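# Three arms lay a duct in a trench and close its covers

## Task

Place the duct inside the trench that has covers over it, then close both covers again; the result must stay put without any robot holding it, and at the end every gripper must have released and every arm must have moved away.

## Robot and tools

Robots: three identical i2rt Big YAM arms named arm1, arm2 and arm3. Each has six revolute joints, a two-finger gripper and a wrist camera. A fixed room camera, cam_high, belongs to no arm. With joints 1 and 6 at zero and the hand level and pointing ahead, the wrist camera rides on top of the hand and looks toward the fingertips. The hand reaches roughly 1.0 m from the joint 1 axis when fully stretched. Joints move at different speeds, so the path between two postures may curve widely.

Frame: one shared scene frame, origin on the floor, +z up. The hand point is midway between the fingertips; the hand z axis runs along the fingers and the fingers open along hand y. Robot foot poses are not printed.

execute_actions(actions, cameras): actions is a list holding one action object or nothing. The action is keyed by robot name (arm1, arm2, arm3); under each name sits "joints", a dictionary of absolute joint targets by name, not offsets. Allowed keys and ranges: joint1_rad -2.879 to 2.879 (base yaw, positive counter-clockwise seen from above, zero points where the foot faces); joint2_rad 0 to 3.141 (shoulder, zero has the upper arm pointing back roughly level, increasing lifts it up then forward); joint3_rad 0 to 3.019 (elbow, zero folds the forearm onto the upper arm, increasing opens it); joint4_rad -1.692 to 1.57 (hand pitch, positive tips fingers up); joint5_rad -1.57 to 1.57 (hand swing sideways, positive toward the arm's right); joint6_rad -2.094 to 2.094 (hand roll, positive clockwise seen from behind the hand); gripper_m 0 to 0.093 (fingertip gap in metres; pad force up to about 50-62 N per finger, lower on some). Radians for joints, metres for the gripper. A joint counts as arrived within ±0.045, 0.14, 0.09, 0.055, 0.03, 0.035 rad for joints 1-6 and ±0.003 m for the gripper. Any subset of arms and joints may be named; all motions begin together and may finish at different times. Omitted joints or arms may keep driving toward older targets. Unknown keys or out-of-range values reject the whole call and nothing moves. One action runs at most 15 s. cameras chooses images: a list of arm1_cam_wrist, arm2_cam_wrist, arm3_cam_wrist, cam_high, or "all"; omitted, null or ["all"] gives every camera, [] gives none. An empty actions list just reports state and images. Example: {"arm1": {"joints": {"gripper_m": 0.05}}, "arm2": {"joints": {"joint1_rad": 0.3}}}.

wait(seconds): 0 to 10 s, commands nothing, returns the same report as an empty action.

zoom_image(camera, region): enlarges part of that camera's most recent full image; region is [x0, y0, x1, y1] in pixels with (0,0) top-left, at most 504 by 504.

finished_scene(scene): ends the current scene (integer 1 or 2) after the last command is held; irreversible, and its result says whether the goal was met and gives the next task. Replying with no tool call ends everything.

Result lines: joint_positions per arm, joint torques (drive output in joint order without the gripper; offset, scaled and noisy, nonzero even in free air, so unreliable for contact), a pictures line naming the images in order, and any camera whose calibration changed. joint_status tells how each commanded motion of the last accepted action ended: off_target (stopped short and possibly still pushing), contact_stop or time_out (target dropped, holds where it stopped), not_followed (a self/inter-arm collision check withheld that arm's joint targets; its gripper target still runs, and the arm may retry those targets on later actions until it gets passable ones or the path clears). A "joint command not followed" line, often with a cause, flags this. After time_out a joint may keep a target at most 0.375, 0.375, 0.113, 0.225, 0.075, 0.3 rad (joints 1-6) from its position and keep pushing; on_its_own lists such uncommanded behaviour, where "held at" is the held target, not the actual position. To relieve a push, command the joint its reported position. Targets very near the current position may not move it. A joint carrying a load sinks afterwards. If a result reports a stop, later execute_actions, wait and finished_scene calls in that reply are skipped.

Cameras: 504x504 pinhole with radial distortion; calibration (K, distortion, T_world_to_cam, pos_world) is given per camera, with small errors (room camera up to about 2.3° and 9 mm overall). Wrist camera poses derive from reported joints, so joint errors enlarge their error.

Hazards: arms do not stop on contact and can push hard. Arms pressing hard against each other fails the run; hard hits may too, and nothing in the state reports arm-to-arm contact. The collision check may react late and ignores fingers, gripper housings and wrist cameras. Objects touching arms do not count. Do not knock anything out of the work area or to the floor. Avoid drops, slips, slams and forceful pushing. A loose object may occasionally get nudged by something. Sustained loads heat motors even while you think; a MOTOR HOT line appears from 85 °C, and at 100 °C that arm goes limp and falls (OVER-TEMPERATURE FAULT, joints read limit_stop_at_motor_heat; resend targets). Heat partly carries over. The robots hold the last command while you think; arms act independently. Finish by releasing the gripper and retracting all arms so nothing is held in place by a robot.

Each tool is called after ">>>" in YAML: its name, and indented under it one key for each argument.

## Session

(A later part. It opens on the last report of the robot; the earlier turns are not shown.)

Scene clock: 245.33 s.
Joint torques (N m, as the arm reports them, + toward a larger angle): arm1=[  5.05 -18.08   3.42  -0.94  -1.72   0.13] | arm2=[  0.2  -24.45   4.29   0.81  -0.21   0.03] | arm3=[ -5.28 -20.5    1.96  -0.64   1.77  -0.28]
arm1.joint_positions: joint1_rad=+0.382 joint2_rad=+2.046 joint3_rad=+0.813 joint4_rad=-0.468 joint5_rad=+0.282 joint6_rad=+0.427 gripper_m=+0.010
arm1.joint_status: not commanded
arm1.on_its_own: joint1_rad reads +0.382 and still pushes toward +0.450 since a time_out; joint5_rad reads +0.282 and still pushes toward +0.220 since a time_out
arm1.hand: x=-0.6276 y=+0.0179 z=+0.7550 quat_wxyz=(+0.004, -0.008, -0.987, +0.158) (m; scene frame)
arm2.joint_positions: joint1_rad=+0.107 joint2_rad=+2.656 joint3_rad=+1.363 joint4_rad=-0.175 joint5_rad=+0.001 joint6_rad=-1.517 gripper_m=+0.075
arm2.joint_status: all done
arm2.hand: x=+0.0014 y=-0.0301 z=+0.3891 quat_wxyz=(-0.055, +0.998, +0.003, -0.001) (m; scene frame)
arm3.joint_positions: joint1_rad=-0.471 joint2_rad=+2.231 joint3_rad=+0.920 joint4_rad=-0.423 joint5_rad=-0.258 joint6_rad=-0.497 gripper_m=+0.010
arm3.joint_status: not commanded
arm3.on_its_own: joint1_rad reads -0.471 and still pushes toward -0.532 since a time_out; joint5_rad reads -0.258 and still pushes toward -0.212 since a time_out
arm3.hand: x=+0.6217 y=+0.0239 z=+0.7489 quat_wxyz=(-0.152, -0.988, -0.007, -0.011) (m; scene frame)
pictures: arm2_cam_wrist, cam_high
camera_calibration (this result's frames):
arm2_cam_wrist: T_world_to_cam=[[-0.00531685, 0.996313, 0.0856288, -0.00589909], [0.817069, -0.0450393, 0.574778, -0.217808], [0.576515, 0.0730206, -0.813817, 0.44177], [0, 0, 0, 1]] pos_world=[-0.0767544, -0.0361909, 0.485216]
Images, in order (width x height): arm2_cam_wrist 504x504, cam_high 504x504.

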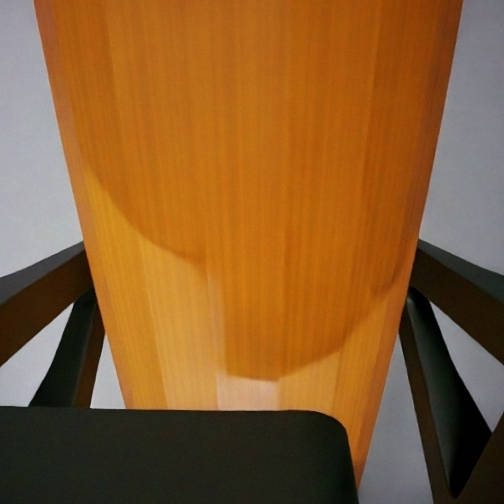

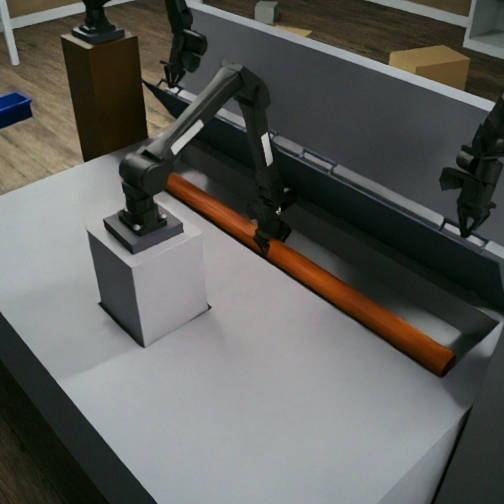

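>>> execute_actions:
  actions:
    - {"arm2":{"joints":{"joint2_rad":2.643,"joint3_rad":1.428}}}
  cameras: ["arm2_cam_wrist","cam_high"]

Scene clock: 246.50 s.
Joint torques (N m, as the arm reports them, + toward a larger angle): arm1=[  5.09 -18.16   3.41  -0.93  -1.71   0.13] | arm2=[  0.56 -21.11   5.84   0.76  -0.2    0.07] | arm3=[ -5.44 -20.46   1.93  -0.64   1.76  -0.27]
arm1.joint_positions: joint1_rad=+0.382 joint2_rad=+2.046 joint3_rad=+0.813 joint4_rad=-0.468 joint5_rad=+0.282 joint6_rad=+0.427 gripper_m=+0.010
arm1.joint_status: not commanded
arm1.on_its_own: joint1_rad reads +0.382 and still pushes toward +0.450 since a time_out; joint5_rad reads +0.282 and still pushes toward +0.220 since a time_out
arm1.hand: x=-0.6276 y=+0.0179 z=+0.7550 quat_wxyz=(+0.004, -0.008, -0.987, +0.158) (m; scene frame)
arm2.joint_positions: joint1_rad=+0.107 joint2_rad=+2.662 joint3_rad=+1.370 joint4_rad=-0.175 joint5_rad=+0.001 joint6_rad=-1.517 gripper_m=+0.075
arm2.joint_status: all done
arm2.hand: x=+0.0013 y=-0.0285 z=+0.3873 quat_wxyz=(-0.056, +0.998, +0.003, -0.001) (m; scene frame)
arm3.joint_positions: joint1_rad=-0.471 joint2_rad=+2.231 joint3_rad=+0.920 joint4_rad=-0.423 joint5_rad=-0.258 joint6_rad=-0.497 gripper_m=+0.010
arm3.joint_status: not commanded
arm3.on_its_own: joint1_rad reads -0.471 and still pushes toward -0.532 since a time_out; joint5_rad reads -0.258 and still pushes toward -0.212 since a time_out
arm3.hand: x=+0.6217 y=+0.0239 z=+0.7489 quat_wxyz=(-0.152, -0.988, -0.007, -0.011) (m; scene frame)
pictures: arm2_cam_wrist, cam_high
camera_calibration (this result's frames):
arm2_cam_wrist: T_world_to_cam=[[-0.00531481, 0.996181, 0.0871468, -0.00789507], [0.817121, -0.0459101, 0.574635, -0.216631], [0.576442, 0.0742635, -0.813757, 0.440292], [0, 0, 0, 1]] pos_world=[-0.0768312, -0.0347783, 0.483463]
Images, in order (width x height): arm2_cam_wrist 504x504, cam_high 504x504.

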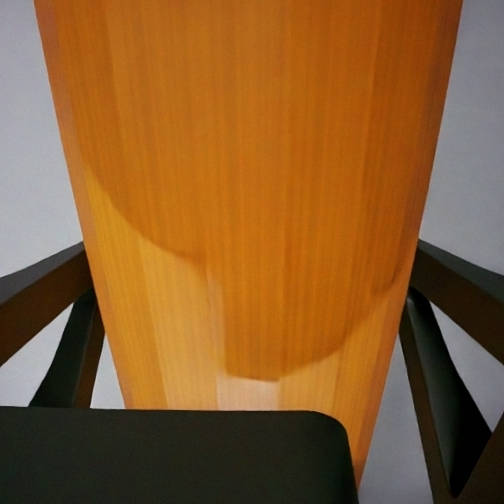

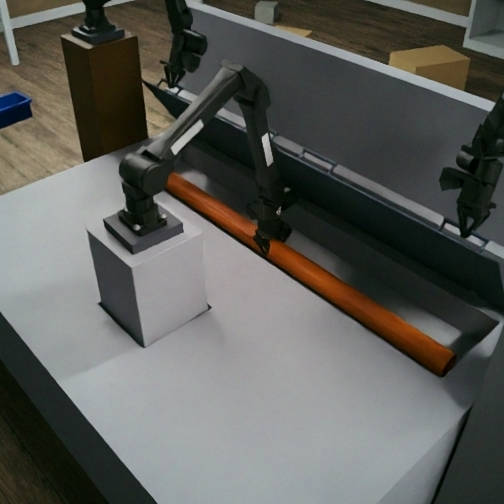

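>>> execute_actions:
  actions:
    - {"arm2":{"joints":{"joint2_rad":2.674,"joint3_rad":1.388}}}
  cameras: ["arm2_cam_wrist","cam_high"]

Scene clock: 250.97 s.
Joint torques (N m, as the arm reports them, + toward a larger angle): arm1=[  5.02 -18.1    3.41  -0.99  -1.72   0.13] | arm2=[  0.47 -18.92   3.2    0.85  -0.2    0.06] | arm3=[ -5.34 -20.41   1.92  -0.67   1.76  -0.27]
arm1.joint_positions: joint1_rad=+0.382 joint2_rad=+2.046 joint3_rad=+0.813 joint4_rad=-0.468 joint5_rad=+0.282 joint6_rad=+0.427 gripper_m=+0.010
arm1.joint_status: not commanded
arm1.on_its_own: joint1_rad reads +0.382 and still pushes toward +0.450 since a time_out; joint5_rad reads +0.282 and still pushes toward +0.220 since a time_out
arm1.hand: x=-0.6276 y=+0.0179 z=+0.7550 quat_wxyz=(+0.004, -0.008, -0.987, +0.158) (m; scene frame)
arm2.joint_positions: joint1_rad=+0.107 joint2_rad=+2.663 joint3_rad=+1.370 joint4_rad=-0.175 joint5_rad=+0.001 joint6_rad=-1.517 gripper_m=+0.075
arm2.joint_status: all done
arm2.hand: x=+0.0013 y=-0.0291 z=+0.3868 quat_wxyz=(-0.055, +0.998, +0.003, -0.001) (m; scene frame)
arm3.joint_positions: joint1_rad=-0.471 joint2_rad=+2.231 joint3_rad=+0.920 joint4_rad=-0.423 joint5_rad=-0.258 joint6_rad=-0.497 gripper_m=+0.010
arm3.joint_status: not commanded
arm3.on_its_own: joint1_rad reads -0.471 and still pushes toward -0.532 since a time_out; joint5_rad reads -0.258 and still pushes toward -0.212 since a time_out
arm3.hand: x=+0.6217 y=+0.0239 z=+0.7489 quat_wxyz=(-0.152, -0.988, -0.007, -0.011) (m; scene frame)
pictures: arm2_cam_wrist, cam_high
camera_calibration (this result's frames):
arm2_cam_wrist: T_world_to_cam=[[-0.00531635, 0.99628, 0.0860083, -0.00683929], [0.817082, -0.045257, 0.574742, -0.216379], [0.576497, 0.0733314, -0.813802, 0.439838], [0, 0, 0, 1]] pos_world=[-0.0768022, -0.0352327, 0.482891]
Images, in order (width x height): arm2_cam_wrist 504x504, cam_high 504x504.

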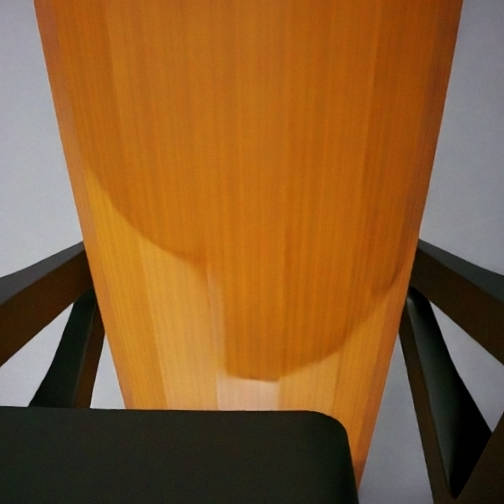

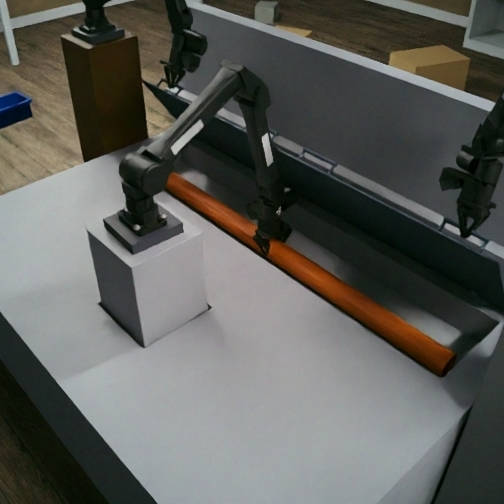

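>>> execute_actions:
  actions:
    - {"arm2":{"joints":{"gripper_m":0.092}}}
  cameras: ["arm2_cam_wrist","cam_high"]

Scene clock: 252.70 s.
Joint torques (N m, as the arm reports them, + toward a larger angle): arm1=[  5.06 -18.14   3.39  -0.98  -1.72   0.13] | arm2=[  0.5  -18.69   3.17   0.8   -0.19   0.04] | arm3=[ -5.3  -20.49   1.92  -0.66   1.76  -0.27]
arm1.joint_positions: joint1_rad=+0.382 joint2_rad=+2.046 joint3_rad=+0.813 joint4_rad=-0.468 joint5_rad=+0.282 joint6_rad=+0.427 gripper_m=+0.010
arm1.joint_status: not commanded
arm1.on_its_own: joint1_rad reads +0.382 and still pushes toward +0.450 since a time_out; joint5_rad reads +0.282 and still pushes toward +0.220 since a time_out
arm1.hand: x=-0.6276 y=+0.0179 z=+0.7550 quat_wxyz=(+0.004, -0.008, -0.987, +0.158) (m; scene frame)
arm2.joint_positions: joint1_rad=+0.107 joint2_rad=+2.663 joint3_rad=+1.373 joint4_rad=-0.175 joint5_rad=+0.001 joint6_rad=-1.517 gripper_m=+0.092
arm2.joint_status: all done
arm2.hand: x=+0.0012 y=-0.0272 z=+0.3872 quat_wxyz=(-0.056, +0.998, +0.003, -0.001) (m; scene frame)
arm3.joint_positions: joint1_rad=-0.471 joint2_rad=+2.231 joint3_rad=+0.920 joint4_rad=-0.423 joint5_rad=-0.258 joint6_rad=-0.497 gripper_m=+0.010
arm3.joint_status: not commanded
arm3.on_its_own: joint1_rad reads -0.471 and still pushes toward -0.532 since a time_out; joint5_rad reads -0.258 and still pushes toward -0.212 since a time_out
arm3.hand: x=+0.6217 y=+0.0239 z=+0.7489 quat_wxyz=(-0.152, -0.988, -0.007, -0.011) (m; scene frame)
pictures: arm2_cam_wrist, cam_high
camera_calibration (this result's frames):
arm2_cam_wrist: T_world_to_cam=[[-0.00493071, 0.996016, 0.0890436, -0.00991211], [0.817193, -0.0473075, 0.57442, -0.216371], [0.576343, 0.0755981, -0.813704, 0.440124], [0, 0, 0, 1]] pos_world=[-0.0768946, -0.0336359, 0.483301]
Images, in order (width x height): arm2_cam_wrist 504x504, cam_high 504x504.

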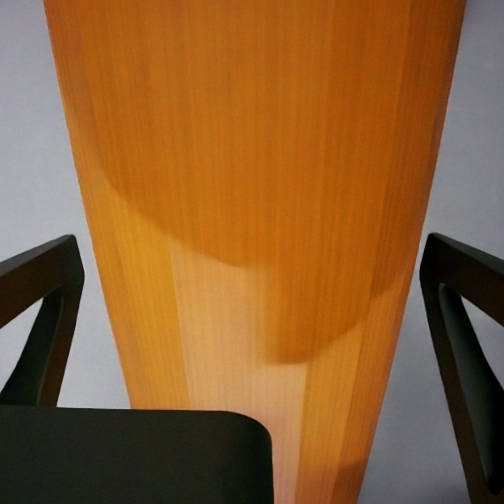

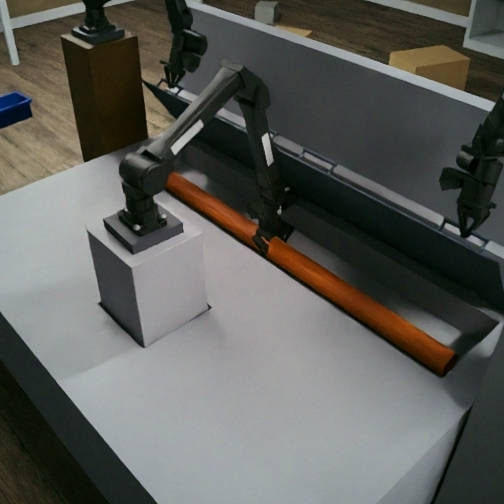

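>>> execute_actions:
  actions:
    - {"arm2":{"joints":{"joint2_rad":2.58,"joint3_rad":1.303}}}
  cameras: ["arm2_cam_wrist","cam_high"]

Scene clock: 260.87 s.
Joint torques (N m, as the arm reports them, + toward a larger angle): arm1=[  5.06 -18.01   3.37  -0.91  -1.72   0.14] | arm2=[  0.17 -21.59   2.31   0.63  -0.21   0.05] | arm3=[ -5.4  -20.55   1.93  -0.7    1.76  -0.28]
arm1.joint_positions: joint1_rad=+0.382 joint2_rad=+2.046 joint3_rad=+0.813 joint4_rad=-0.468 joint5_rad=+0.282 joint6_rad=+0.427 gripper_m=+0.010
arm1.joint_status: not commanded
arm1.on_its_own: joint1_rad reads +0.382 and still pushes toward +0.450 since a time_out; joint5_rad reads +0.282 and still pushes toward +0.220 since a time_out
arm1.hand: x=-0.6276 y=+0.0179 z=+0.7550 quat_wxyz=(+0.004, -0.008, -0.987, +0.158) (m; scene frame)
arm2.joint_positions: joint1_rad=+0.107 joint2_rad=+2.607 joint3_rad=+1.298 joint4_rad=-0.168 joint5_rad=+0.001 joint6_rad=-1.517 gripper_m=+0.092
arm2.joint_status: all done
arm2.hand: x=+0.0021 y=-0.0445 z=+0.4052 quat_wxyz=(-0.050, +0.999, +0.003, +0.000) (m; scene frame)
arm3.joint_positions: joint1_rad=-0.471 joint2_rad=+2.231 joint3_rad=+0.920 joint4_rad=-0.423 joint5_rad=-0.258 joint6_rad=-0.497 gripper_m=+0.010
arm3.joint_status: not commanded
arm3.on_its_own: joint1_rad reads -0.471 and still pushes toward -0.532 since a time_out; joint5_rad reads -0.258 and still pushes toward -0.212 since a time_out
arm3.hand: x=+0.6217 y=+0.0239 z=+0.7489 quat_wxyz=(-0.152, -0.988, -0.007, -0.011) (m; scene frame)
pictures: arm2_cam_wrist, cam_high
camera_calibration (this result's frames):
arm2_cam_wrist: T_world_to_cam=[[-0.00532648, 0.997083, 0.0761369, 0.0109519], [0.816744, -0.0395926, 0.57564, -0.228474], [0.576975, 0.0652505, -0.814151, 0.455275], [0, 0, 0, 1]] pos_world=[-0.0760192, -0.0496728, 0.501348]
Images, in order (width x height): arm2_cam_wrist 504x504, cam_high 504x504.

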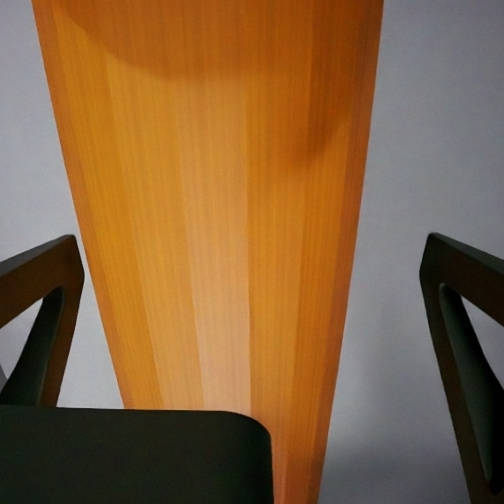

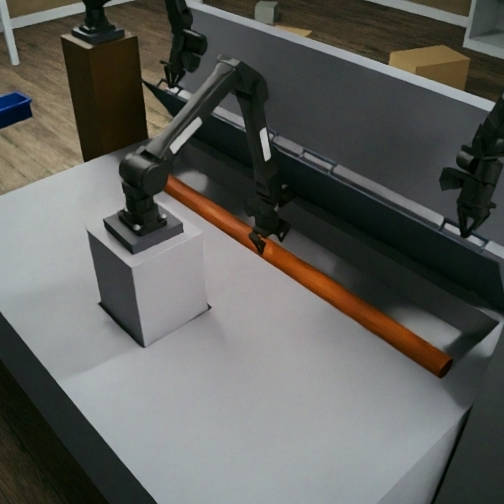

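>>> execute_actions:
  actions:
    - {"arm2":{"joints":{"joint2_rad":2.478,"joint3_rad":1.228}}}
  cameras: ["arm2_cam_wrist","cam_high"]

Scene clock: 267.17 s.
Joint torques (N m, as the arm reports them, + toward a larger angle): arm1=[  5.08 -18.18   3.42  -0.99  -1.71   0.14] | arm2=[  0.38 -20.01   2.43   0.75  -0.22   0.04] | arm3=[ -5.28 -20.53   1.91  -0.67   1.76  -0.27]
arm1.joint_positions: joint1_rad=+0.382 joint2_rad=+2.046 joint3_rad=+0.813 joint4_rad=-0.468 joint5_rad=+0.282 joint6_rad=+0.427 gripper_m=+0.010
arm1.joint_status: not commanded
arm1.on_its_own: joint1_rad reads +0.382 and still pushes toward +0.450 since a time_out; joint5_rad reads +0.282 and still pushes toward +0.220 since a time_out
arm1.hand: x=-0.6276 y=+0.0179 z=+0.7550 quat_wxyz=(+0.004, -0.008, -0.987, +0.158) (m; scene frame)
arm2.joint_positions: joint1_rad=+0.107 joint2_rad=+2.493 joint3_rad=+1.222 joint4_rad=-0.168 joint5_rad=+0.001 joint6_rad=-1.517 gripper_m=+0.092
arm2.joint_status: all done
arm2.hand: x=+0.0016 y=-0.0389 z=+0.4505 quat_wxyz=(-0.069, +0.998, +0.003, -0.001) (m; scene frame)
arm3.joint_positions: joint1_rad=-0.471 joint2_rad=+2.231 joint3_rad=+0.920 joint4_rad=-0.423 joint5_rad=-0.258 joint6_rad=-0.497 gripper_m=+0.010
arm3.joint_status: not commanded
arm3.on_its_own: joint1_rad reads -0.471 and still pushes toward -0.532 since a time_out; joint5_rad reads -0.258 and still pushes toward -0.212 since a time_out
arm3.hand: x=+0.6217 y=+0.0239 z=+0.7489 quat_wxyz=(-0.152, -0.988, -0.007, -0.011) (m; scene frame)
pictures: arm2_cam_wrist, cam_high
camera_calibration (this result's frames):
arm2_cam_wrist: T_world_to_cam=[[-0.00525464, 0.993417, 0.114433, -0.0154703], [0.818055, -0.0615435, 0.571838, -0.253081], [0.575116, 0.0966171, -0.812346, 0.492517], [0, 0, 0, 1]] pos_world=[-0.0763012, -0.0477926, 0.546586]
Images, in order (width x height): arm2_cam_wrist 504x504, cam_high 504x504.

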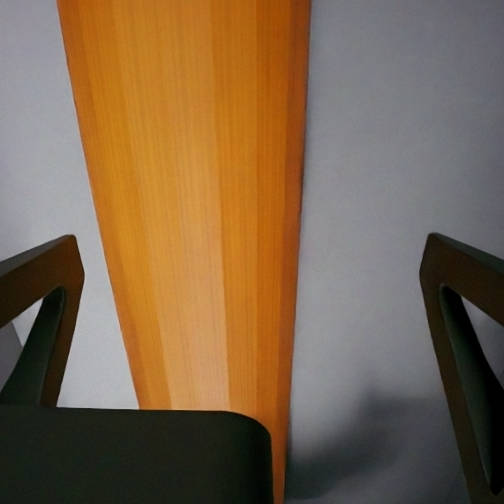

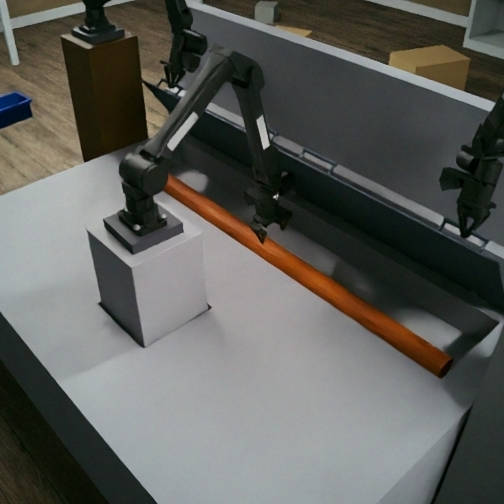

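>>> execute_actions:
  actions:
    - {"arm2":{"joints":{"joint2_rad":2.33,"joint3_rad":1.06}}}
  cameras: ["arm2_cam_wrist","cam_high"]

Scene clock: 271.87 s.
Joint torques (N m, as the arm reports them, + toward a larger angle): arm1=[  4.9  -18.07   3.38  -0.98  -1.71   0.13] | arm2=[  0.29 -18.2    2.24   0.67  -0.2    0.04] | arm3=[ -5.43 -20.41   1.93  -0.66   1.76  -0.27]
arm1.joint_positions: joint1_rad=+0.382 joint2_rad=+2.046 joint3_rad=+0.813 joint4_rad=-0.468 joint5_rad=+0.282 joint6_rad=+0.427 gripper_m=+0.010
arm1.joint_status: not commanded
arm1.on_its_own: joint1_rad reads +0.382 and still pushes toward +0.450 since a time_out; joint5_rad reads +0.282 and still pushes toward +0.220 since a time_out
arm1.hand: x=-0.6276 y=+0.0179 z=+0.7550 quat_wxyz=(+0.004, -0.008, -0.987, +0.158) (m; scene frame)
arm2.joint_positions: joint1_rad=+0.107 joint2_rad=+2.346 joint3_rad=+1.060 joint4_rad=-0.168 joint5_rad=+0.001 joint6_rad=-1.517 gripper_m=+0.092
arm2.joint_status: all done
arm2.hand: x=+0.0038 y=-0.0778 z=+0.4965 quat_wxyz=(-0.062, +0.998, +0.003, -0.001) (m; scene frame)
arm3.joint_positions: joint1_rad=-0.471 joint2_rad=+2.231 joint3_rad=+0.920 joint4_rad=-0.423 joint5_rad=-0.258 joint6_rad=-0.497 gripper_m=+0.010
arm3.joint_status: not commanded
arm3.on_its_own: joint1_rad reads -0.471 and still pushes toward -0.532 since a time_out; joint5_rad reads -0.258 and still pushes toward -0.212 since a time_out
arm3.hand: x=+0.6217 y=+0.0239 z=+0.7489 quat_wxyz=(-0.152, -0.988, -0.007, -0.011) (m; scene frame)
pictures: arm2_cam_wrist, cam_high
camera_calibration (this result's frames):
arm2_cam_wrist: T_world_to_cam=[[-0.00529356, 0.995045, 0.0992832, 0.0255499], [0.817536, -0.0528677, 0.573445, -0.283643], [0.575852, 0.0842032, -0.813206, 0.531889], [0, 0, 0, 1]] pos_world=[-0.0742659, -0.0852056, 0.592652]
Images, in order (width x height): arm2_cam_wrist 504x504, cam_high 504x504.

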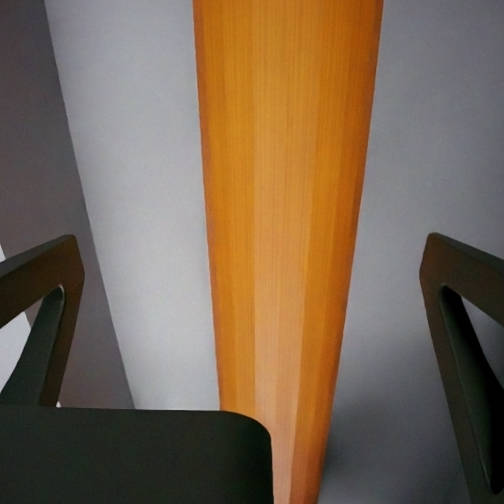

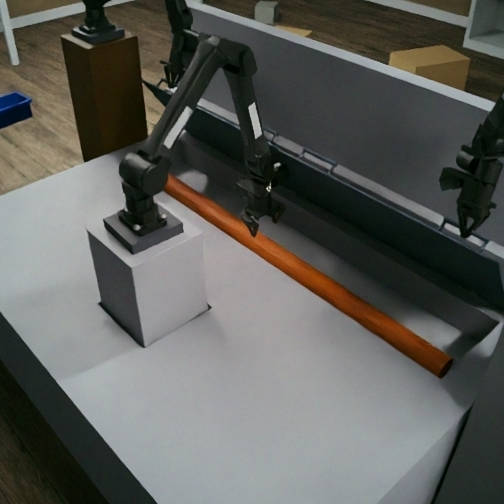

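>>> execute_actions:
  actions:
    - {"arm2":{"joints":{"joint2_rad":2.30,"joint3_rad":0.60}}}
  cameras: ["arm2_cam_wrist","cam_high"]

Scene clock: 291.43 s.
Joint torques (N m, as the arm reports them, + toward a larger angle): arm1=[  5.06 -18.13   3.4   -0.95  -1.71   0.13] | arm2=[  0.59 -12.39  -1.34  -0.21  -0.19   0.01] | arm3=[ -5.29 -20.43   1.94  -0.74   1.76  -0.26]
arm1.joint_positions: joint1_rad=+0.382 joint2_rad=+2.046 joint3_rad=+0.813 joint4_rad=-0.468 joint5_rad=+0.282 joint6_rad=+0.427 gripper_m=+0.010
arm1.joint_status: not commanded
arm1.on_its_own: joint1_rad reads +0.382 and still pushes toward +0.450 since a time_out; joint5_rad reads +0.282 and still pushes toward +0.220 since a time_out
arm1.hand: x=-0.6276 y=+0.0179 z=+0.7550 quat_wxyz=(+0.004, -0.008, -0.987, +0.158) (m; scene frame)
arm2.joint_positions: joint1_rad=+0.107 joint2_rad=+2.312 joint3_rad=+0.597 joint4_rad=-0.167 joint5_rad=+0.001 joint6_rad=-1.517 gripper_m=+0.092
arm2.joint_status: all done
arm2.hand: x=+0.0199 y=-0.3512 z=+0.5039 quat_wxyz=(+0.151, +0.988, +0.002, +0.011) (m; scene frame)
arm3.joint_positions: joint1_rad=-0.471 joint2_rad=+2.231 joint3_rad=+0.920 joint4_rad=-0.423 joint5_rad=-0.258 joint6_rad=-0.497 gripper_m=+0.010
arm3.joint_status: not commanded
arm3.on_its_own: joint1_rad reads -0.471 and still pushes toward -0.532 since a time_out; joint5_rad reads -0.258 and still pushes toward -0.212 since a time_out
arm3.hand: x=+0.6217 y=+0.0239 z=+0.7489 quat_wxyz=(-0.152, -0.988, -0.007, -0.011) (m; scene frame)
pictures: arm2_cam_wrist, cam_high
camera_calibration (this result's frames):
arm2_cam_wrist: T_world_to_cam=[[-0.000847987, 0.946715, -0.322073, 0.492269], [0.80308, 0.192559, 0.563901, -0.22421], [0.595871, -0.258172, -0.76045, 0.404394], [0, 0, 0, 1]] pos_world=[-0.0604911, -0.318462, 0.5925]
Images, in order (width x height): arm2_cam_wrist 504x504, cam_high 504x504.

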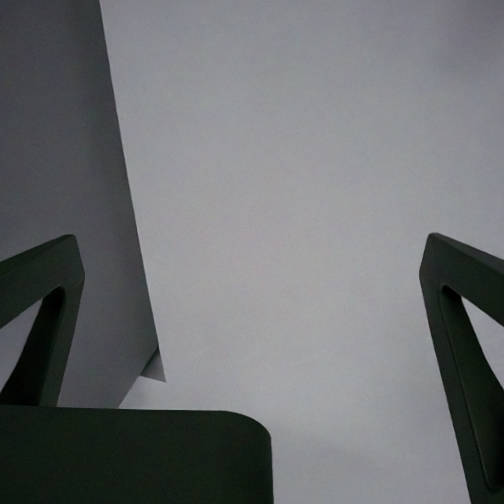

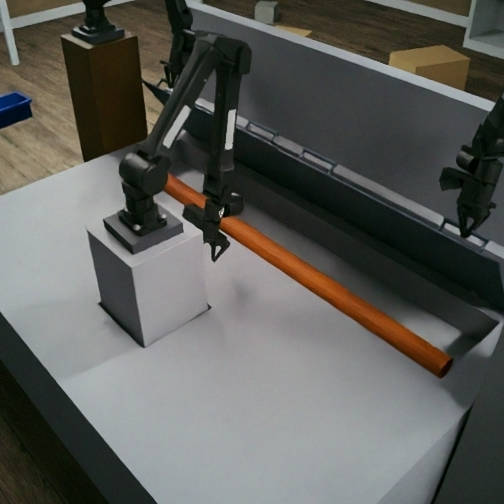

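>>> execute_actions:
  actions:
    - {"arm1":{"joints":{"joint1_rad":0.217,"joint2_rad":2.100,"joint3_rad":0.758,"joint4_rad":-0.292,"joint5_rad":0.195,"joint6_rad":0.222}},"arm3":{"joints":{"joint1_rad":-0.314,"joint2_rad":2.280,"joint3_rad":0.860,"joint4_rad":-0.232,"joint5_rad":-0.188,"joint6_rad":-0.322}},"arm2":{"joints":{"joint2_rad":1.95,"joint3_rad":0.55,"joint4_rad":-0.30}}}

Scene clock: 302.13 s.
Joint torques (N m, as the arm reports them, + toward a larger angle): arm1=[  2.74 -19.24   0.2   -0.36  -0.62   0.01] | arm2=[  0.68 -10.64   0.81  -0.71  -0.22   0.04] | arm3=[ -2.96 -21.62  -0.81  -0.69   0.69  -0.2 ]
arm1.joint_positions: joint1_rad=+0.181 joint2_rad=+2.145 joint3_rad=+0.771 joint4_rad=-0.276 joint5_rad=+0.222 joint6_rad=+0.222 gripper_m=+0.010
arm1.joint_status: all done
arm1.hand: x=-0.6286 y=-0.0450 z=+0.7131 quat_wxyz=(+0.016, -0.011, -0.993, +0.120) (m; scene frame)
arm2.joint_positions: joint1_rad=+0.107 joint2_rad=+1.953 joint3_rad=+0.552 joint4_rad=-0.283 joint5_rad=+0.001 joint6_rad=-1.517 gripper_m=+0.092
arm2.joint_status: all done
arm2.hand: x=+0.0157 y=-0.2862 z=+0.5883 quat_wxyz=(+0.053, +0.999, +0.003, +0.006) (m; scene frame)
arm3.joint_positions: joint1_rad=-0.280 joint2_rad=+2.332 joint3_rad=+0.875 joint4_rad=-0.215 joint5_rad=-0.209 joint6_rad=-0.301 gripper_m=+0.010
arm3.joint_status: all done
arm3.hand: x=+0.6214 y=-0.0407 z=+0.7049 quat_wxyz=(-0.115, -0.993, -0.010, -0.018) (m; scene frame)
pictures: arm1_cam_wrist, arm2_cam_wrist, arm3_cam_wrist, cam_high
camera_calibration (this result's frames):
arm1_cam_wrist: T_world_to_cam=[[-0.00311216, -0.970116, 0.242623, -0.216158], [-0.787686, 0.151852, 0.597069, -0.908207], [-0.616069, -0.189253, -0.764619, 0.277507], [0, 0, 0, 1]] pos_world=[-0.545091, -0.0192665, 0.806895]
arm2_cam_wrist: T_world_to_cam=[[-0.00422853, 0.99162, -0.129123, 0.357211], [0.809709, 0.079168, 0.581467, -0.323855], [0.586816, -0.102093, -0.803258, 0.557816], [0, 0, 0, 1]] pos_world=[-0.0635966, -0.271629, 0.682505]
arm3_cam_wrist: T_world_to_cam=[[-0.0248504, 0.97464, -0.222396, 0.215006], [0.798319, 0.153251, 0.582409, -0.896219], [0.601721, -0.16307, -0.781882, 0.291221], [0, 0, 0, 1]] pos_world=[0.545578, -0.0247172, 0.797483]
Images, in order (width x height): arm1_cam_wrist 504x504, arm2_cam_wrist 504x504, arm3_cam_wrist 504x504, cam_high 504x504.

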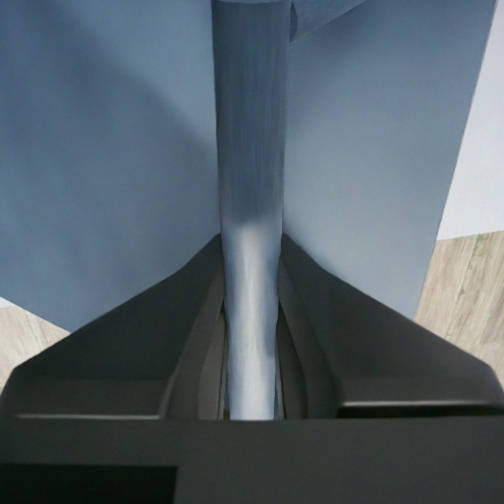

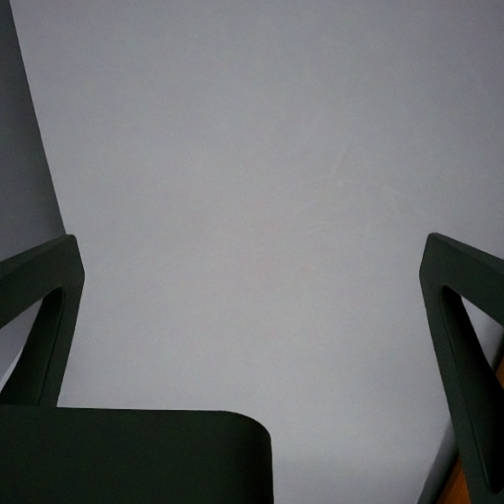

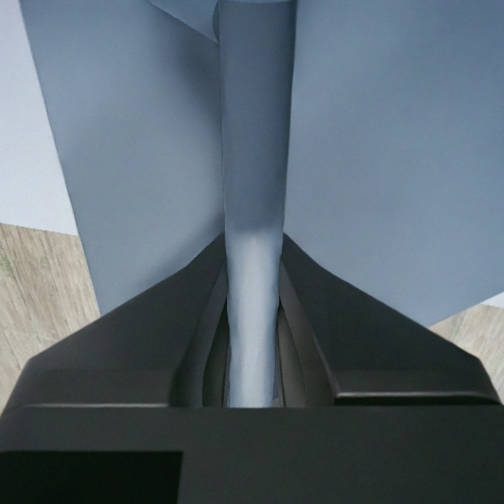

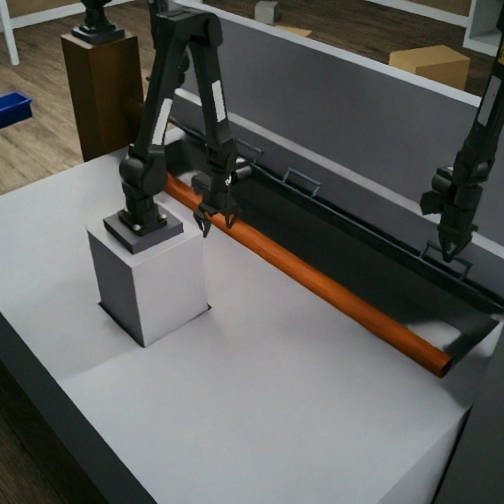

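>>> execute_actions:
  actions:
    - {"arm1":{"joints":{"joint1_rad":-0.077,"joint2_rad":2.245,"joint3_rad":0.766,"joint4_rad":-0.108,"joint5_rad":-0.055,"joint6_rad":-0.078}},"arm3":{"joints":{"joint1_rad":-0.033,"joint2_rad":2.418,"joint3_rad":0.857,"joint4_rad":-0.023,"joint5_rad":0.058,"joint6_rad":-0.030}},"arm2":{"joints":{"joint2_rad":1.60,"joint3_rad":0.52,"joint4_rad":-0.52}}}

Scene clock: 304.33 s.
Joint torques (N m, as the arm reports them, + toward a larger angle): arm1=[  1.24 -20.83  -1.43  -0.67  -0.72  -0.14] | arm2=[ 0.28 -8.93  3.62 -0.68 -0.2   0.07] | arm3=[ -0.99 -22.23  -2.75  -0.61   0.94  -0.09]
arm1.joint_positions: joint1_rad=-0.087 joint2_rad=+2.298 joint3_rad=+0.786 joint4_rad=-0.083 joint5_rad=-0.029 joint6_rad=-0.066 gripper_m=+0.010
arm1.joint_status: all done
arm1.hand: x=-0.6299 y=-0.0941 z=+0.6584 quat_wxyz=(+0.011, -0.006, -1.000, -0.012) (m; scene frame)
arm2.joint_positions: joint1_rad=+0.107 joint2_rad=+1.604 joint3_rad=+0.514 joint4_rad=-0.503 joint5_rad=+0.001 joint6_rad=-1.517 gripper_m=+0.092
arm2.joint_status: all done
arm2.hand: x=+0.0148 y=-0.2766 z=+0.6747 quat_wxyz=(+0.008, +1.000, +0.003, +0.003) (m; scene frame)
arm3.joint_positions: joint1_rad=-0.022 joint2_rad=+2.477 joint3_rad=+0.886 joint4_rad=-0.004 joint5_rad=+0.036 joint6_rad=-0.020 gripper_m=+0.010
arm3.joint_status: all done
arm3.hand: x=+0.6211 y=-0.0897 z=+0.6505 quat_wxyz=(+0.017, -1.000, -0.004, -0.011) (m; scene frame)
pictures: arm1_cam_wrist, arm2_cam_wrist, arm3_cam_wrist, cam_high
camera_calibration (this result's frames):
arm1_cam_wrist: T_world_to_cam=[[0.00266957, -0.999807, -0.0194688, -0.0771235], [-0.795214, -0.013927, 0.606169, -0.895447], [-0.606323, 0.0138636, -0.795097, 0.270961], [0, 0, 0, 1]] pos_world=[-0.547576, -0.093336, 0.756731]
arm2_cam_wrist: T_world_to_cam=[[-0.00501694, 0.999219, -0.0391987, 0.30035], [0.812793, 0.0269097, 0.58193, -0.388934], [0.58253, -0.0289409, -0.812294, 0.655096], [0, 0, 0, 1]] pos_world=[-0.0639834, -0.270691, 0.770237]
arm3_cam_wrist: T_world_to_cam=[[-0.0172732, 0.999028, 0.0405551, 0.0771078], [0.807514, -0.00997928, 0.589763, -0.881963], [0.589595, 0.0429359, -0.806557, 0.282974], [0, 0, 0, 1]] pos_world=[0.546689, -0.0979839, 0.745257]
Images, in order (width x height): arm1_cam_wrist 504x504, arm2_cam_wrist 504x504, arm3_cam_wrist 504x504, cam_high 504x504.

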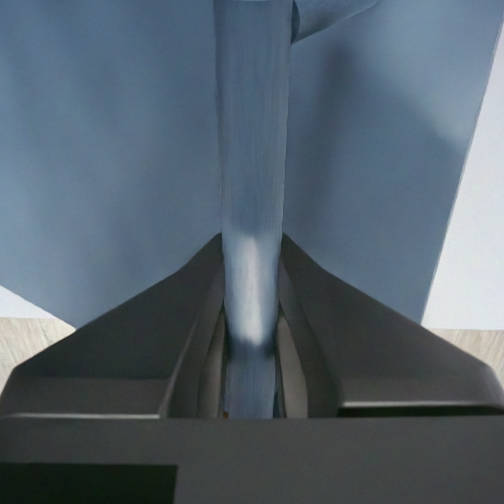

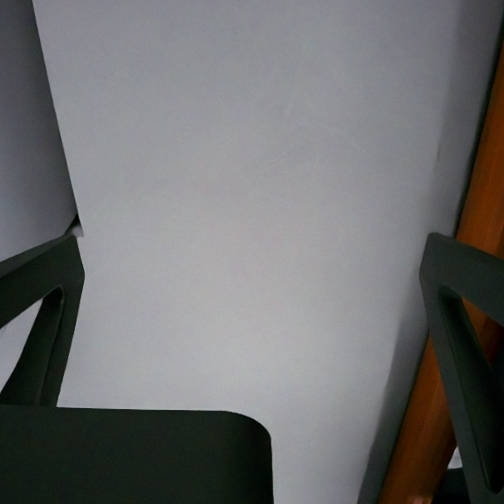

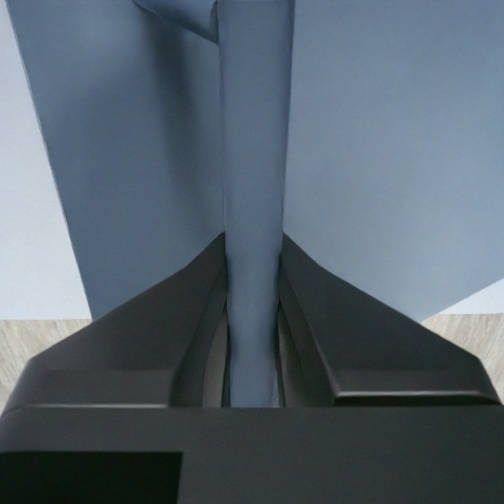

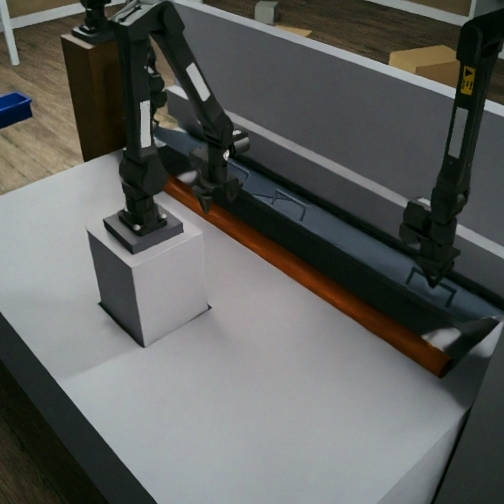

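>>> execute_actions:
  actions:
    - {"arm1":{"joints":{"joint1_rad":-0.283,"joint2_rad":2.455,"joint3_rad":0.910,"joint4_rad":-0.109,"joint5_rad":-0.260,"joint6_rad":-0.294}},"arm3":{"joints":{"joint1_rad":0.174,"joint2_rad":2.615,"joint3_rad":1.000,"joint4_rad":-0.012,"joint5_rad":0.269,"joint6_rad":0.186}},"arm2":{"joints":{"joint2_rad":1.25,"joint3_rad":0.50,"joint4_rad":-0.65}}}

Scene clock: 308.17 s.
Joint torques (N m, as the arm reports them, + toward a larger angle): arm1=[  1.09 -22.97  -2.79  -1.12  -1.14  -0.14] | arm2=[ 0.56 -6.41  5.84 -0.28 -0.18  0.06] | arm3=[ -1.02 -24.03  -3.76  -0.96   1.62  -0.07]
arm1.joint_positions: joint1_rad=-0.291 joint2_rad=+2.521 joint3_rad=+0.938 joint4_rad=-0.076 joint5_rad=-0.226 joint6_rad=-0.283 gripper_m=+0.010
arm1.joint_status: joint5_rad time_out (moved -0.197 of -0.231); the others done
arm1.on_its_own: joint5_rad reads -0.226 and still pushes toward -0.260 since a time_out
arm1.hand: x=-0.6297 y=-0.1317 z=+0.5906 quat_wxyz=(+0.011, -0.005, -0.993, -0.117) (m; scene frame)
arm2.joint_positions: joint1_rad=+0.107 joint2_rad=+1.253 joint3_rad=+0.494 joint4_rad=-0.632 joint5_rad=+0.001 joint6_rad=-1.517 gripper_m=+0.092
arm2.joint_status: all done
arm2.hand: x=+0.0136 y=-0.2616 z=+0.7591 quat_wxyz=(-0.093, +0.996, +0.003, -0.003) (m; scene frame)
arm3.joint_positions: joint1_rad=+0.185 joint2_rad=+2.683 joint3_rad=+1.036 joint4_rad=+0.013 joint5_rad=+0.236 joint6_rad=+0.197 gripper_m=+0.010
arm3.joint_status: joint5_rad time_out (moved +0.200 of +0.233); the others done
arm3.on_its_own: joint5_rad reads +0.236 and still pushes toward +0.269 since a time_out
arm3.hand: x=+0.6208 y=-0.1281 z=+0.5832 quat_wxyz=(+0.120, -0.993, -0.002, -0.007) (m; scene frame)
pictures: arm1_cam_wrist, arm2_cam_wrist, arm3_cam_wrist, cam_high
camera_calibration (this result's frames):
arm1_cam_wrist: T_world_to_cam=[[0.00331904, -0.973664, -0.227961, 0.0109561], [-0.796077, -0.140533, 0.588653, -0.861587], [-0.605187, 0.179521, -0.775578, 0.228585], [0, 0, 0, 1]] pos_world=[-0.547589, -0.15145, 0.686959]
arm2_cam_wrist: T_world_to_cam=[[-0.0050469, 0.986907, 0.161212, 0.133298], [0.819655, -0.0882674, 0.566016, -0.455612], [0.572835, 0.134995, -0.808478, 0.764905], [0, 0, 0, 1]] pos_world=[-0.0640468, -0.275026, 0.854803]
arm3_cam_wrist: T_world_to_cam=[[-0.0153821, 0.969216, 0.24573, -0.0065105], [0.812634, -0.131071, 0.567843, -0.848323], [0.582571, 0.208424, -0.785602, 0.243836], [0, 0, 0, 1]] pos_world=[0.547225, -0.155702, 0.674872]
Images, in order (width x height): arm1_cam_wrist 504x504, arm2_cam_wrist 504x504, arm3_cam_wrist 504x504, cam_high 504x504.

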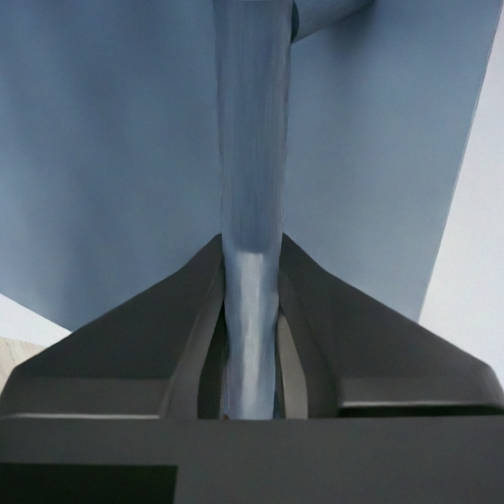

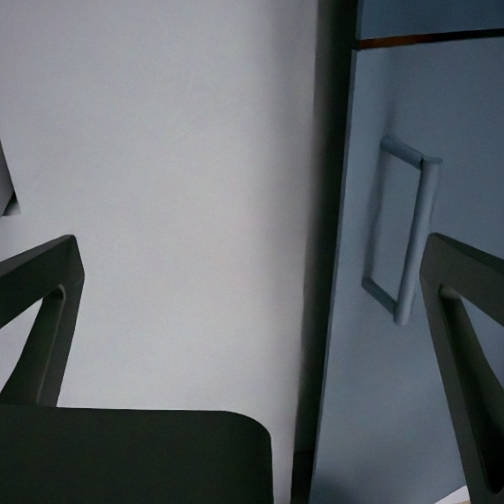

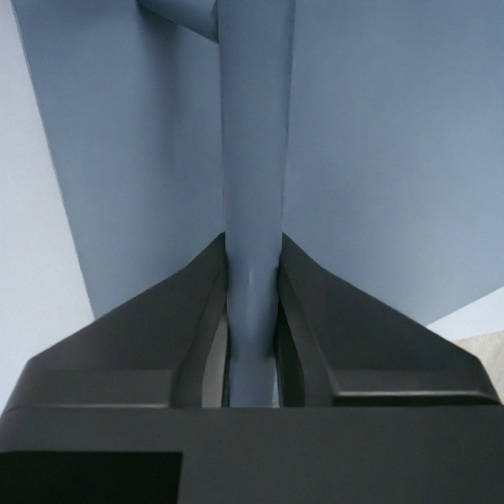

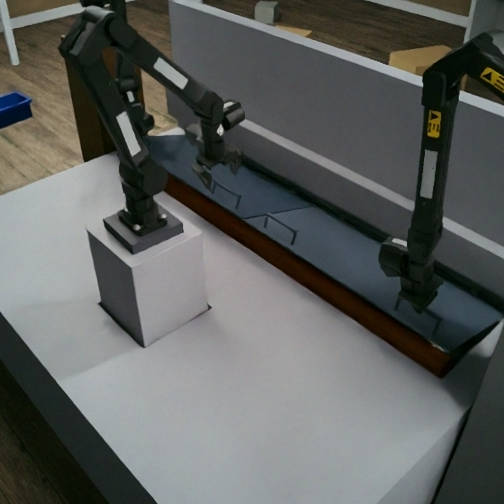

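>>> execute_actions:
  actions:
    - {"arm1":{"joints":{"joint1_rad":-0.398,"joint2_rad":2.685,"joint3_rad":1.112,"joint4_rad":-0.155,"joint5_rad":-0.360,"joint6_rad":-0.410}},"arm3":{"joints":{"joint1_rad":0.294,"joint2_rad":2.835,"joint3_rad":1.210,"joint4_rad":-0.058,"joint5_rad":0.372,"joint6_rad":0.305}},"arm2":{"joints":{"joint2_rad":0.85,"joint3_rad":0.50,"joint4_rad":-0.70}}}

Scene clock: 324.93 s.
Joint torques (N m, as the arm reports them, + toward a larger angle): arm1=[  0.47 -23.31  -3.04  -1.32  -1.16  -0.09] | arm2=[ 0.7  -3.04  7.87  0.34 -0.2   0.08] | arm3=[ -0.34 -24.09  -3.69  -1.26   1.66  -0.09]
arm1.joint_positions: joint1_rad=-0.399 joint2_rad=+2.746 joint3_rad=+1.139 joint4_rad=-0.121 joint5_rad=-0.328 joint6_rad=-0.405 gripper_m=+0.010
arm1.joint_status: joint5_rad time_out (moved -0.102 of -0.134); the others done
arm1.on_its_own: joint5_rad reads -0.328 and still pushes toward -0.360 since a time_out
arm1.hand: x=-0.6291 y=-0.1541 z=+0.5160 quat_wxyz=(+0.009, -0.005, -0.984, -0.176) (m; scene frame)
arm2.joint_positions: joint1_rad=+0.107 joint2_rad=+0.851 joint3_rad=+0.494 joint4_rad=-0.683 joint5_rad=+0.001 joint6_rad=-1.517 gripper_m=+0.092
arm2.joint_status: all done
arm2.hand: x=+0.0123 y=-0.2457 z=+0.8670 quat_wxyz=(-0.265, +0.964, +0.003, -0.012) (m; scene frame)
arm3.joint_positions: joint1_rad=+0.298 joint2_rad=+2.898 joint3_rad=+1.244 joint4_rad=-0.029 joint5_rad=+0.340 joint6_rad=+0.319 gripper_m=+0.010
arm3.joint_status: joint5_rad time_out (moved +0.104 of +0.136); the others done
arm3.on_its_own: joint5_rad reads +0.340 and still pushes toward +0.372 since a time_out
arm3.hand: x=+0.6209 y=-0.1508 z=+0.5081 quat_wxyz=(+0.177, -0.984, -0.003, +0.000) (m; scene frame)
pictures: arm1_cam_wrist, arm2_cam_wrist, arm3_cam_wrist, cam_high
camera_calibration (this result's frames):
arm1_cam_wrist: T_world_to_cam=[[0.00177437, -0.939327, -0.34302, 0.0358179], [-0.799203, -0.207508, 0.564106, -0.819912], [-0.601059, 0.273141, -0.751081, 0.179562], [0, 0, 0, 1]] pos_world=[-0.547412, -0.185539, 0.609669]
arm2_cam_wrist: T_world_to_cam=[[0.000528786, 0.871422, 0.490535, -0.213743], [0.830891, -0.273334, 0.484674, -0.489275], [0.556435, 0.407324, -0.724201, 0.844824], [0, 0, 0, 1]] pos_world=[-0.0634425, -0.291592, 0.95381]
arm3_cam_wrist: T_world_to_cam=[[-0.0153933, 0.934851, 0.354706, -0.0265924], [0.820867, -0.190738, 0.538327, -0.807849], [0.570912, 0.299453, -0.764452, 0.19971], [0, 0, 0, 1]] pos_world=[0.54871, -0.189032, 0.596988]
Images, in order (width x height): arm1_cam_wrist 504x504, arm2_cam_wrist 504x504, arm3_cam_wrist 504x504, cam_high 504x504.

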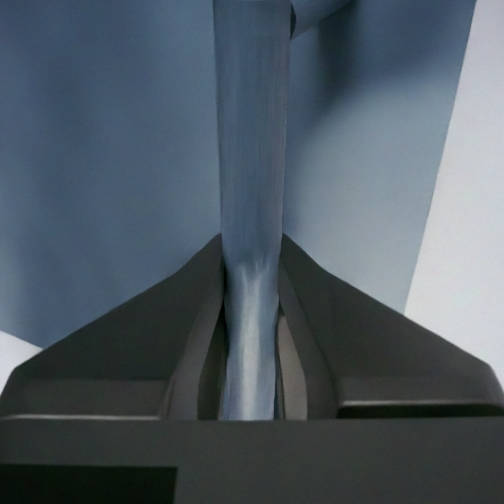

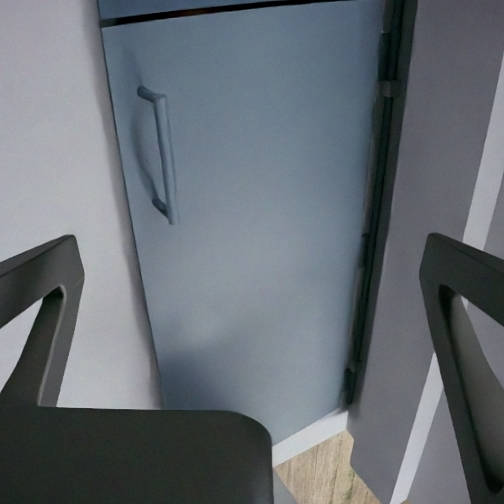

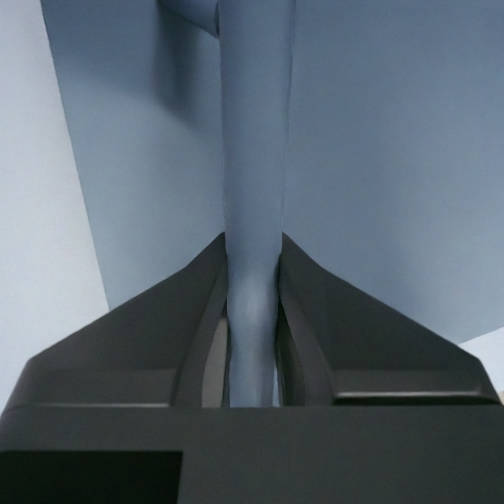

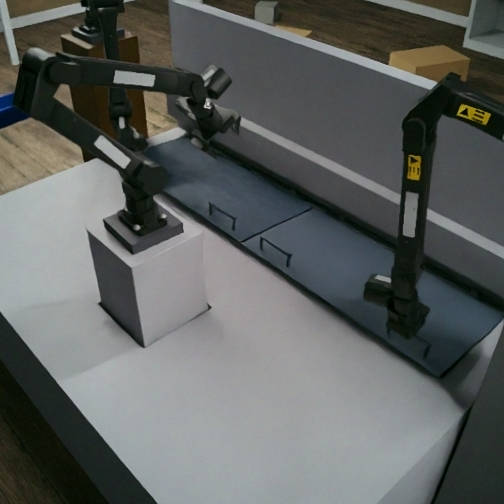

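>>> execute_actions:
  actions:
    - {"arm1":{"joints":{"joint1_rad":-0.412,"joint2_rad":2.755,"joint3_rad":1.166}},"arm3":{"joints":{"joint1_rad":0.308,"joint2_rad":2.900,"joint3_rad":1.266}}}

Scene clock: 343.07 s.
Joint torques (N m, as the arm reports them, + toward a larger angle): arm1=[  0.4  -21.84  -2.91  -1.17  -1.01  -0.02] | arm2=[ 0.33 -3.12  7.95  0.43 -0.17  0.1 ] | arm3=[ -0.06 -22.66  -3.2   -1.13   1.51  -0.15]
arm1.joint_positions: joint1_rad=-0.409 joint2_rad=+2.800 joint3_rad=+1.189 joint4_rad=-0.125 joint5_rad=-0.332 joint6_rad=-0.413 gripper_m=+0.010
arm1.joint_status: all done
arm1.hand: x=-0.6291 y=-0.1574 z=+0.4963 quat_wxyz=(+0.010, -0.007, -0.984, -0.180) (m; scene frame)
arm2.joint_positions: joint1_rad=+0.107 joint2_rad=+0.851 joint3_rad=+0.494 joint4_rad=-0.683 joint5_rad=+0.001 joint6_rad=-1.517 gripper_m=+0.092
arm2.joint_status: not commanded
arm2.hand: x=+0.0123 y=-0.2457 z=+0.8670 quat_wxyz=(-0.265, +0.964, +0.003, -0.012) (m; scene frame)
arm3.joint_positions: joint1_rad=+0.307 joint2_rad=+2.947 joint3_rad=+1.292 joint4_rad=-0.032 joint5_rad=+0.343 joint6_rad=+0.327 gripper_m=+0.010
arm3.joint_status: all done
arm3.hand: x=+0.6211 y=-0.1538 z=+0.4896 quat_wxyz=(+0.179, -0.984, -0.005, +0.001) (m; scene frame)
pictures: arm1_cam_wrist, arm2_cam_wrist, arm3_cam_wrist, cam_high
camera_calibration (this result's frames):
arm1_cam_wrist: T_world_to_cam=[[-0.00215543, -0.936891, -0.349615, 0.0271576], [-0.798294, -0.208949, 0.56486, -0.809524], [-0.602264, 0.280313, -0.747464, 0.164231], [0, 0, 0, 1]] pos_world=[-0.547269, -0.189742, 0.589519]
arm2_cam_wrist: T_world_to_cam=[[0.000528786, 0.871422, 0.490535, -0.213743], [0.830891, -0.273334, 0.484674, -0.489275], [0.556435, 0.407324, -0.724201, 0.844824], [0, 0, 0, 1]] pos_world=[-0.0634425, -0.291592, 0.95381]
arm3_cam_wrist: T_world_to_cam=[[-0.0180473, 0.933304, 0.358634, -0.0177513], [0.821917, -0.190396, 0.536844, -0.798525], [0.569321, 0.304456, -0.763662, 0.187718], [0, 0, 0, 1]] pos_world=[0.549129, -0.192621, 0.578403]
Images, in order (width x height): arm1_cam_wrist 504x504, arm2_cam_wrist 504x504, arm3_cam_wrist 504x504, cam_high 504x504.

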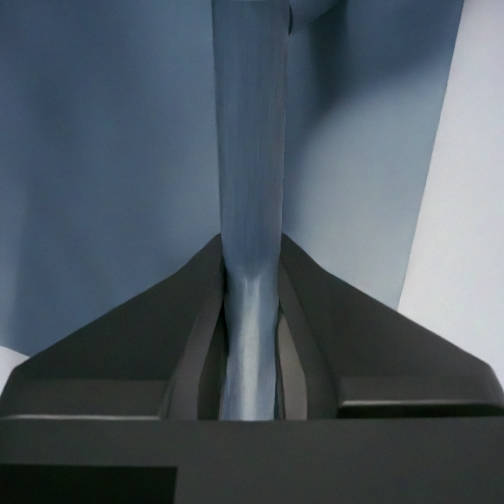

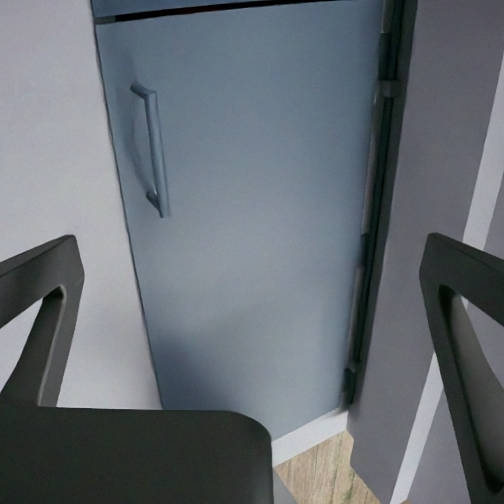

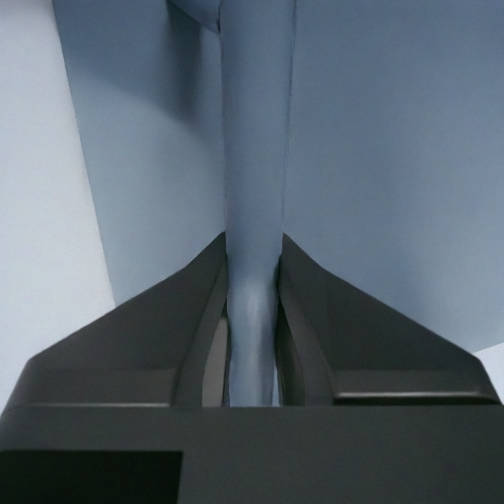

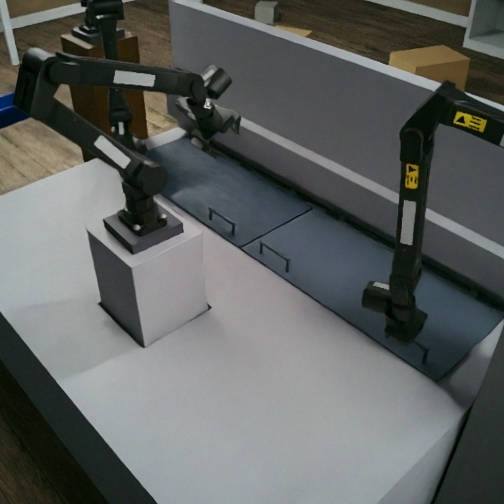

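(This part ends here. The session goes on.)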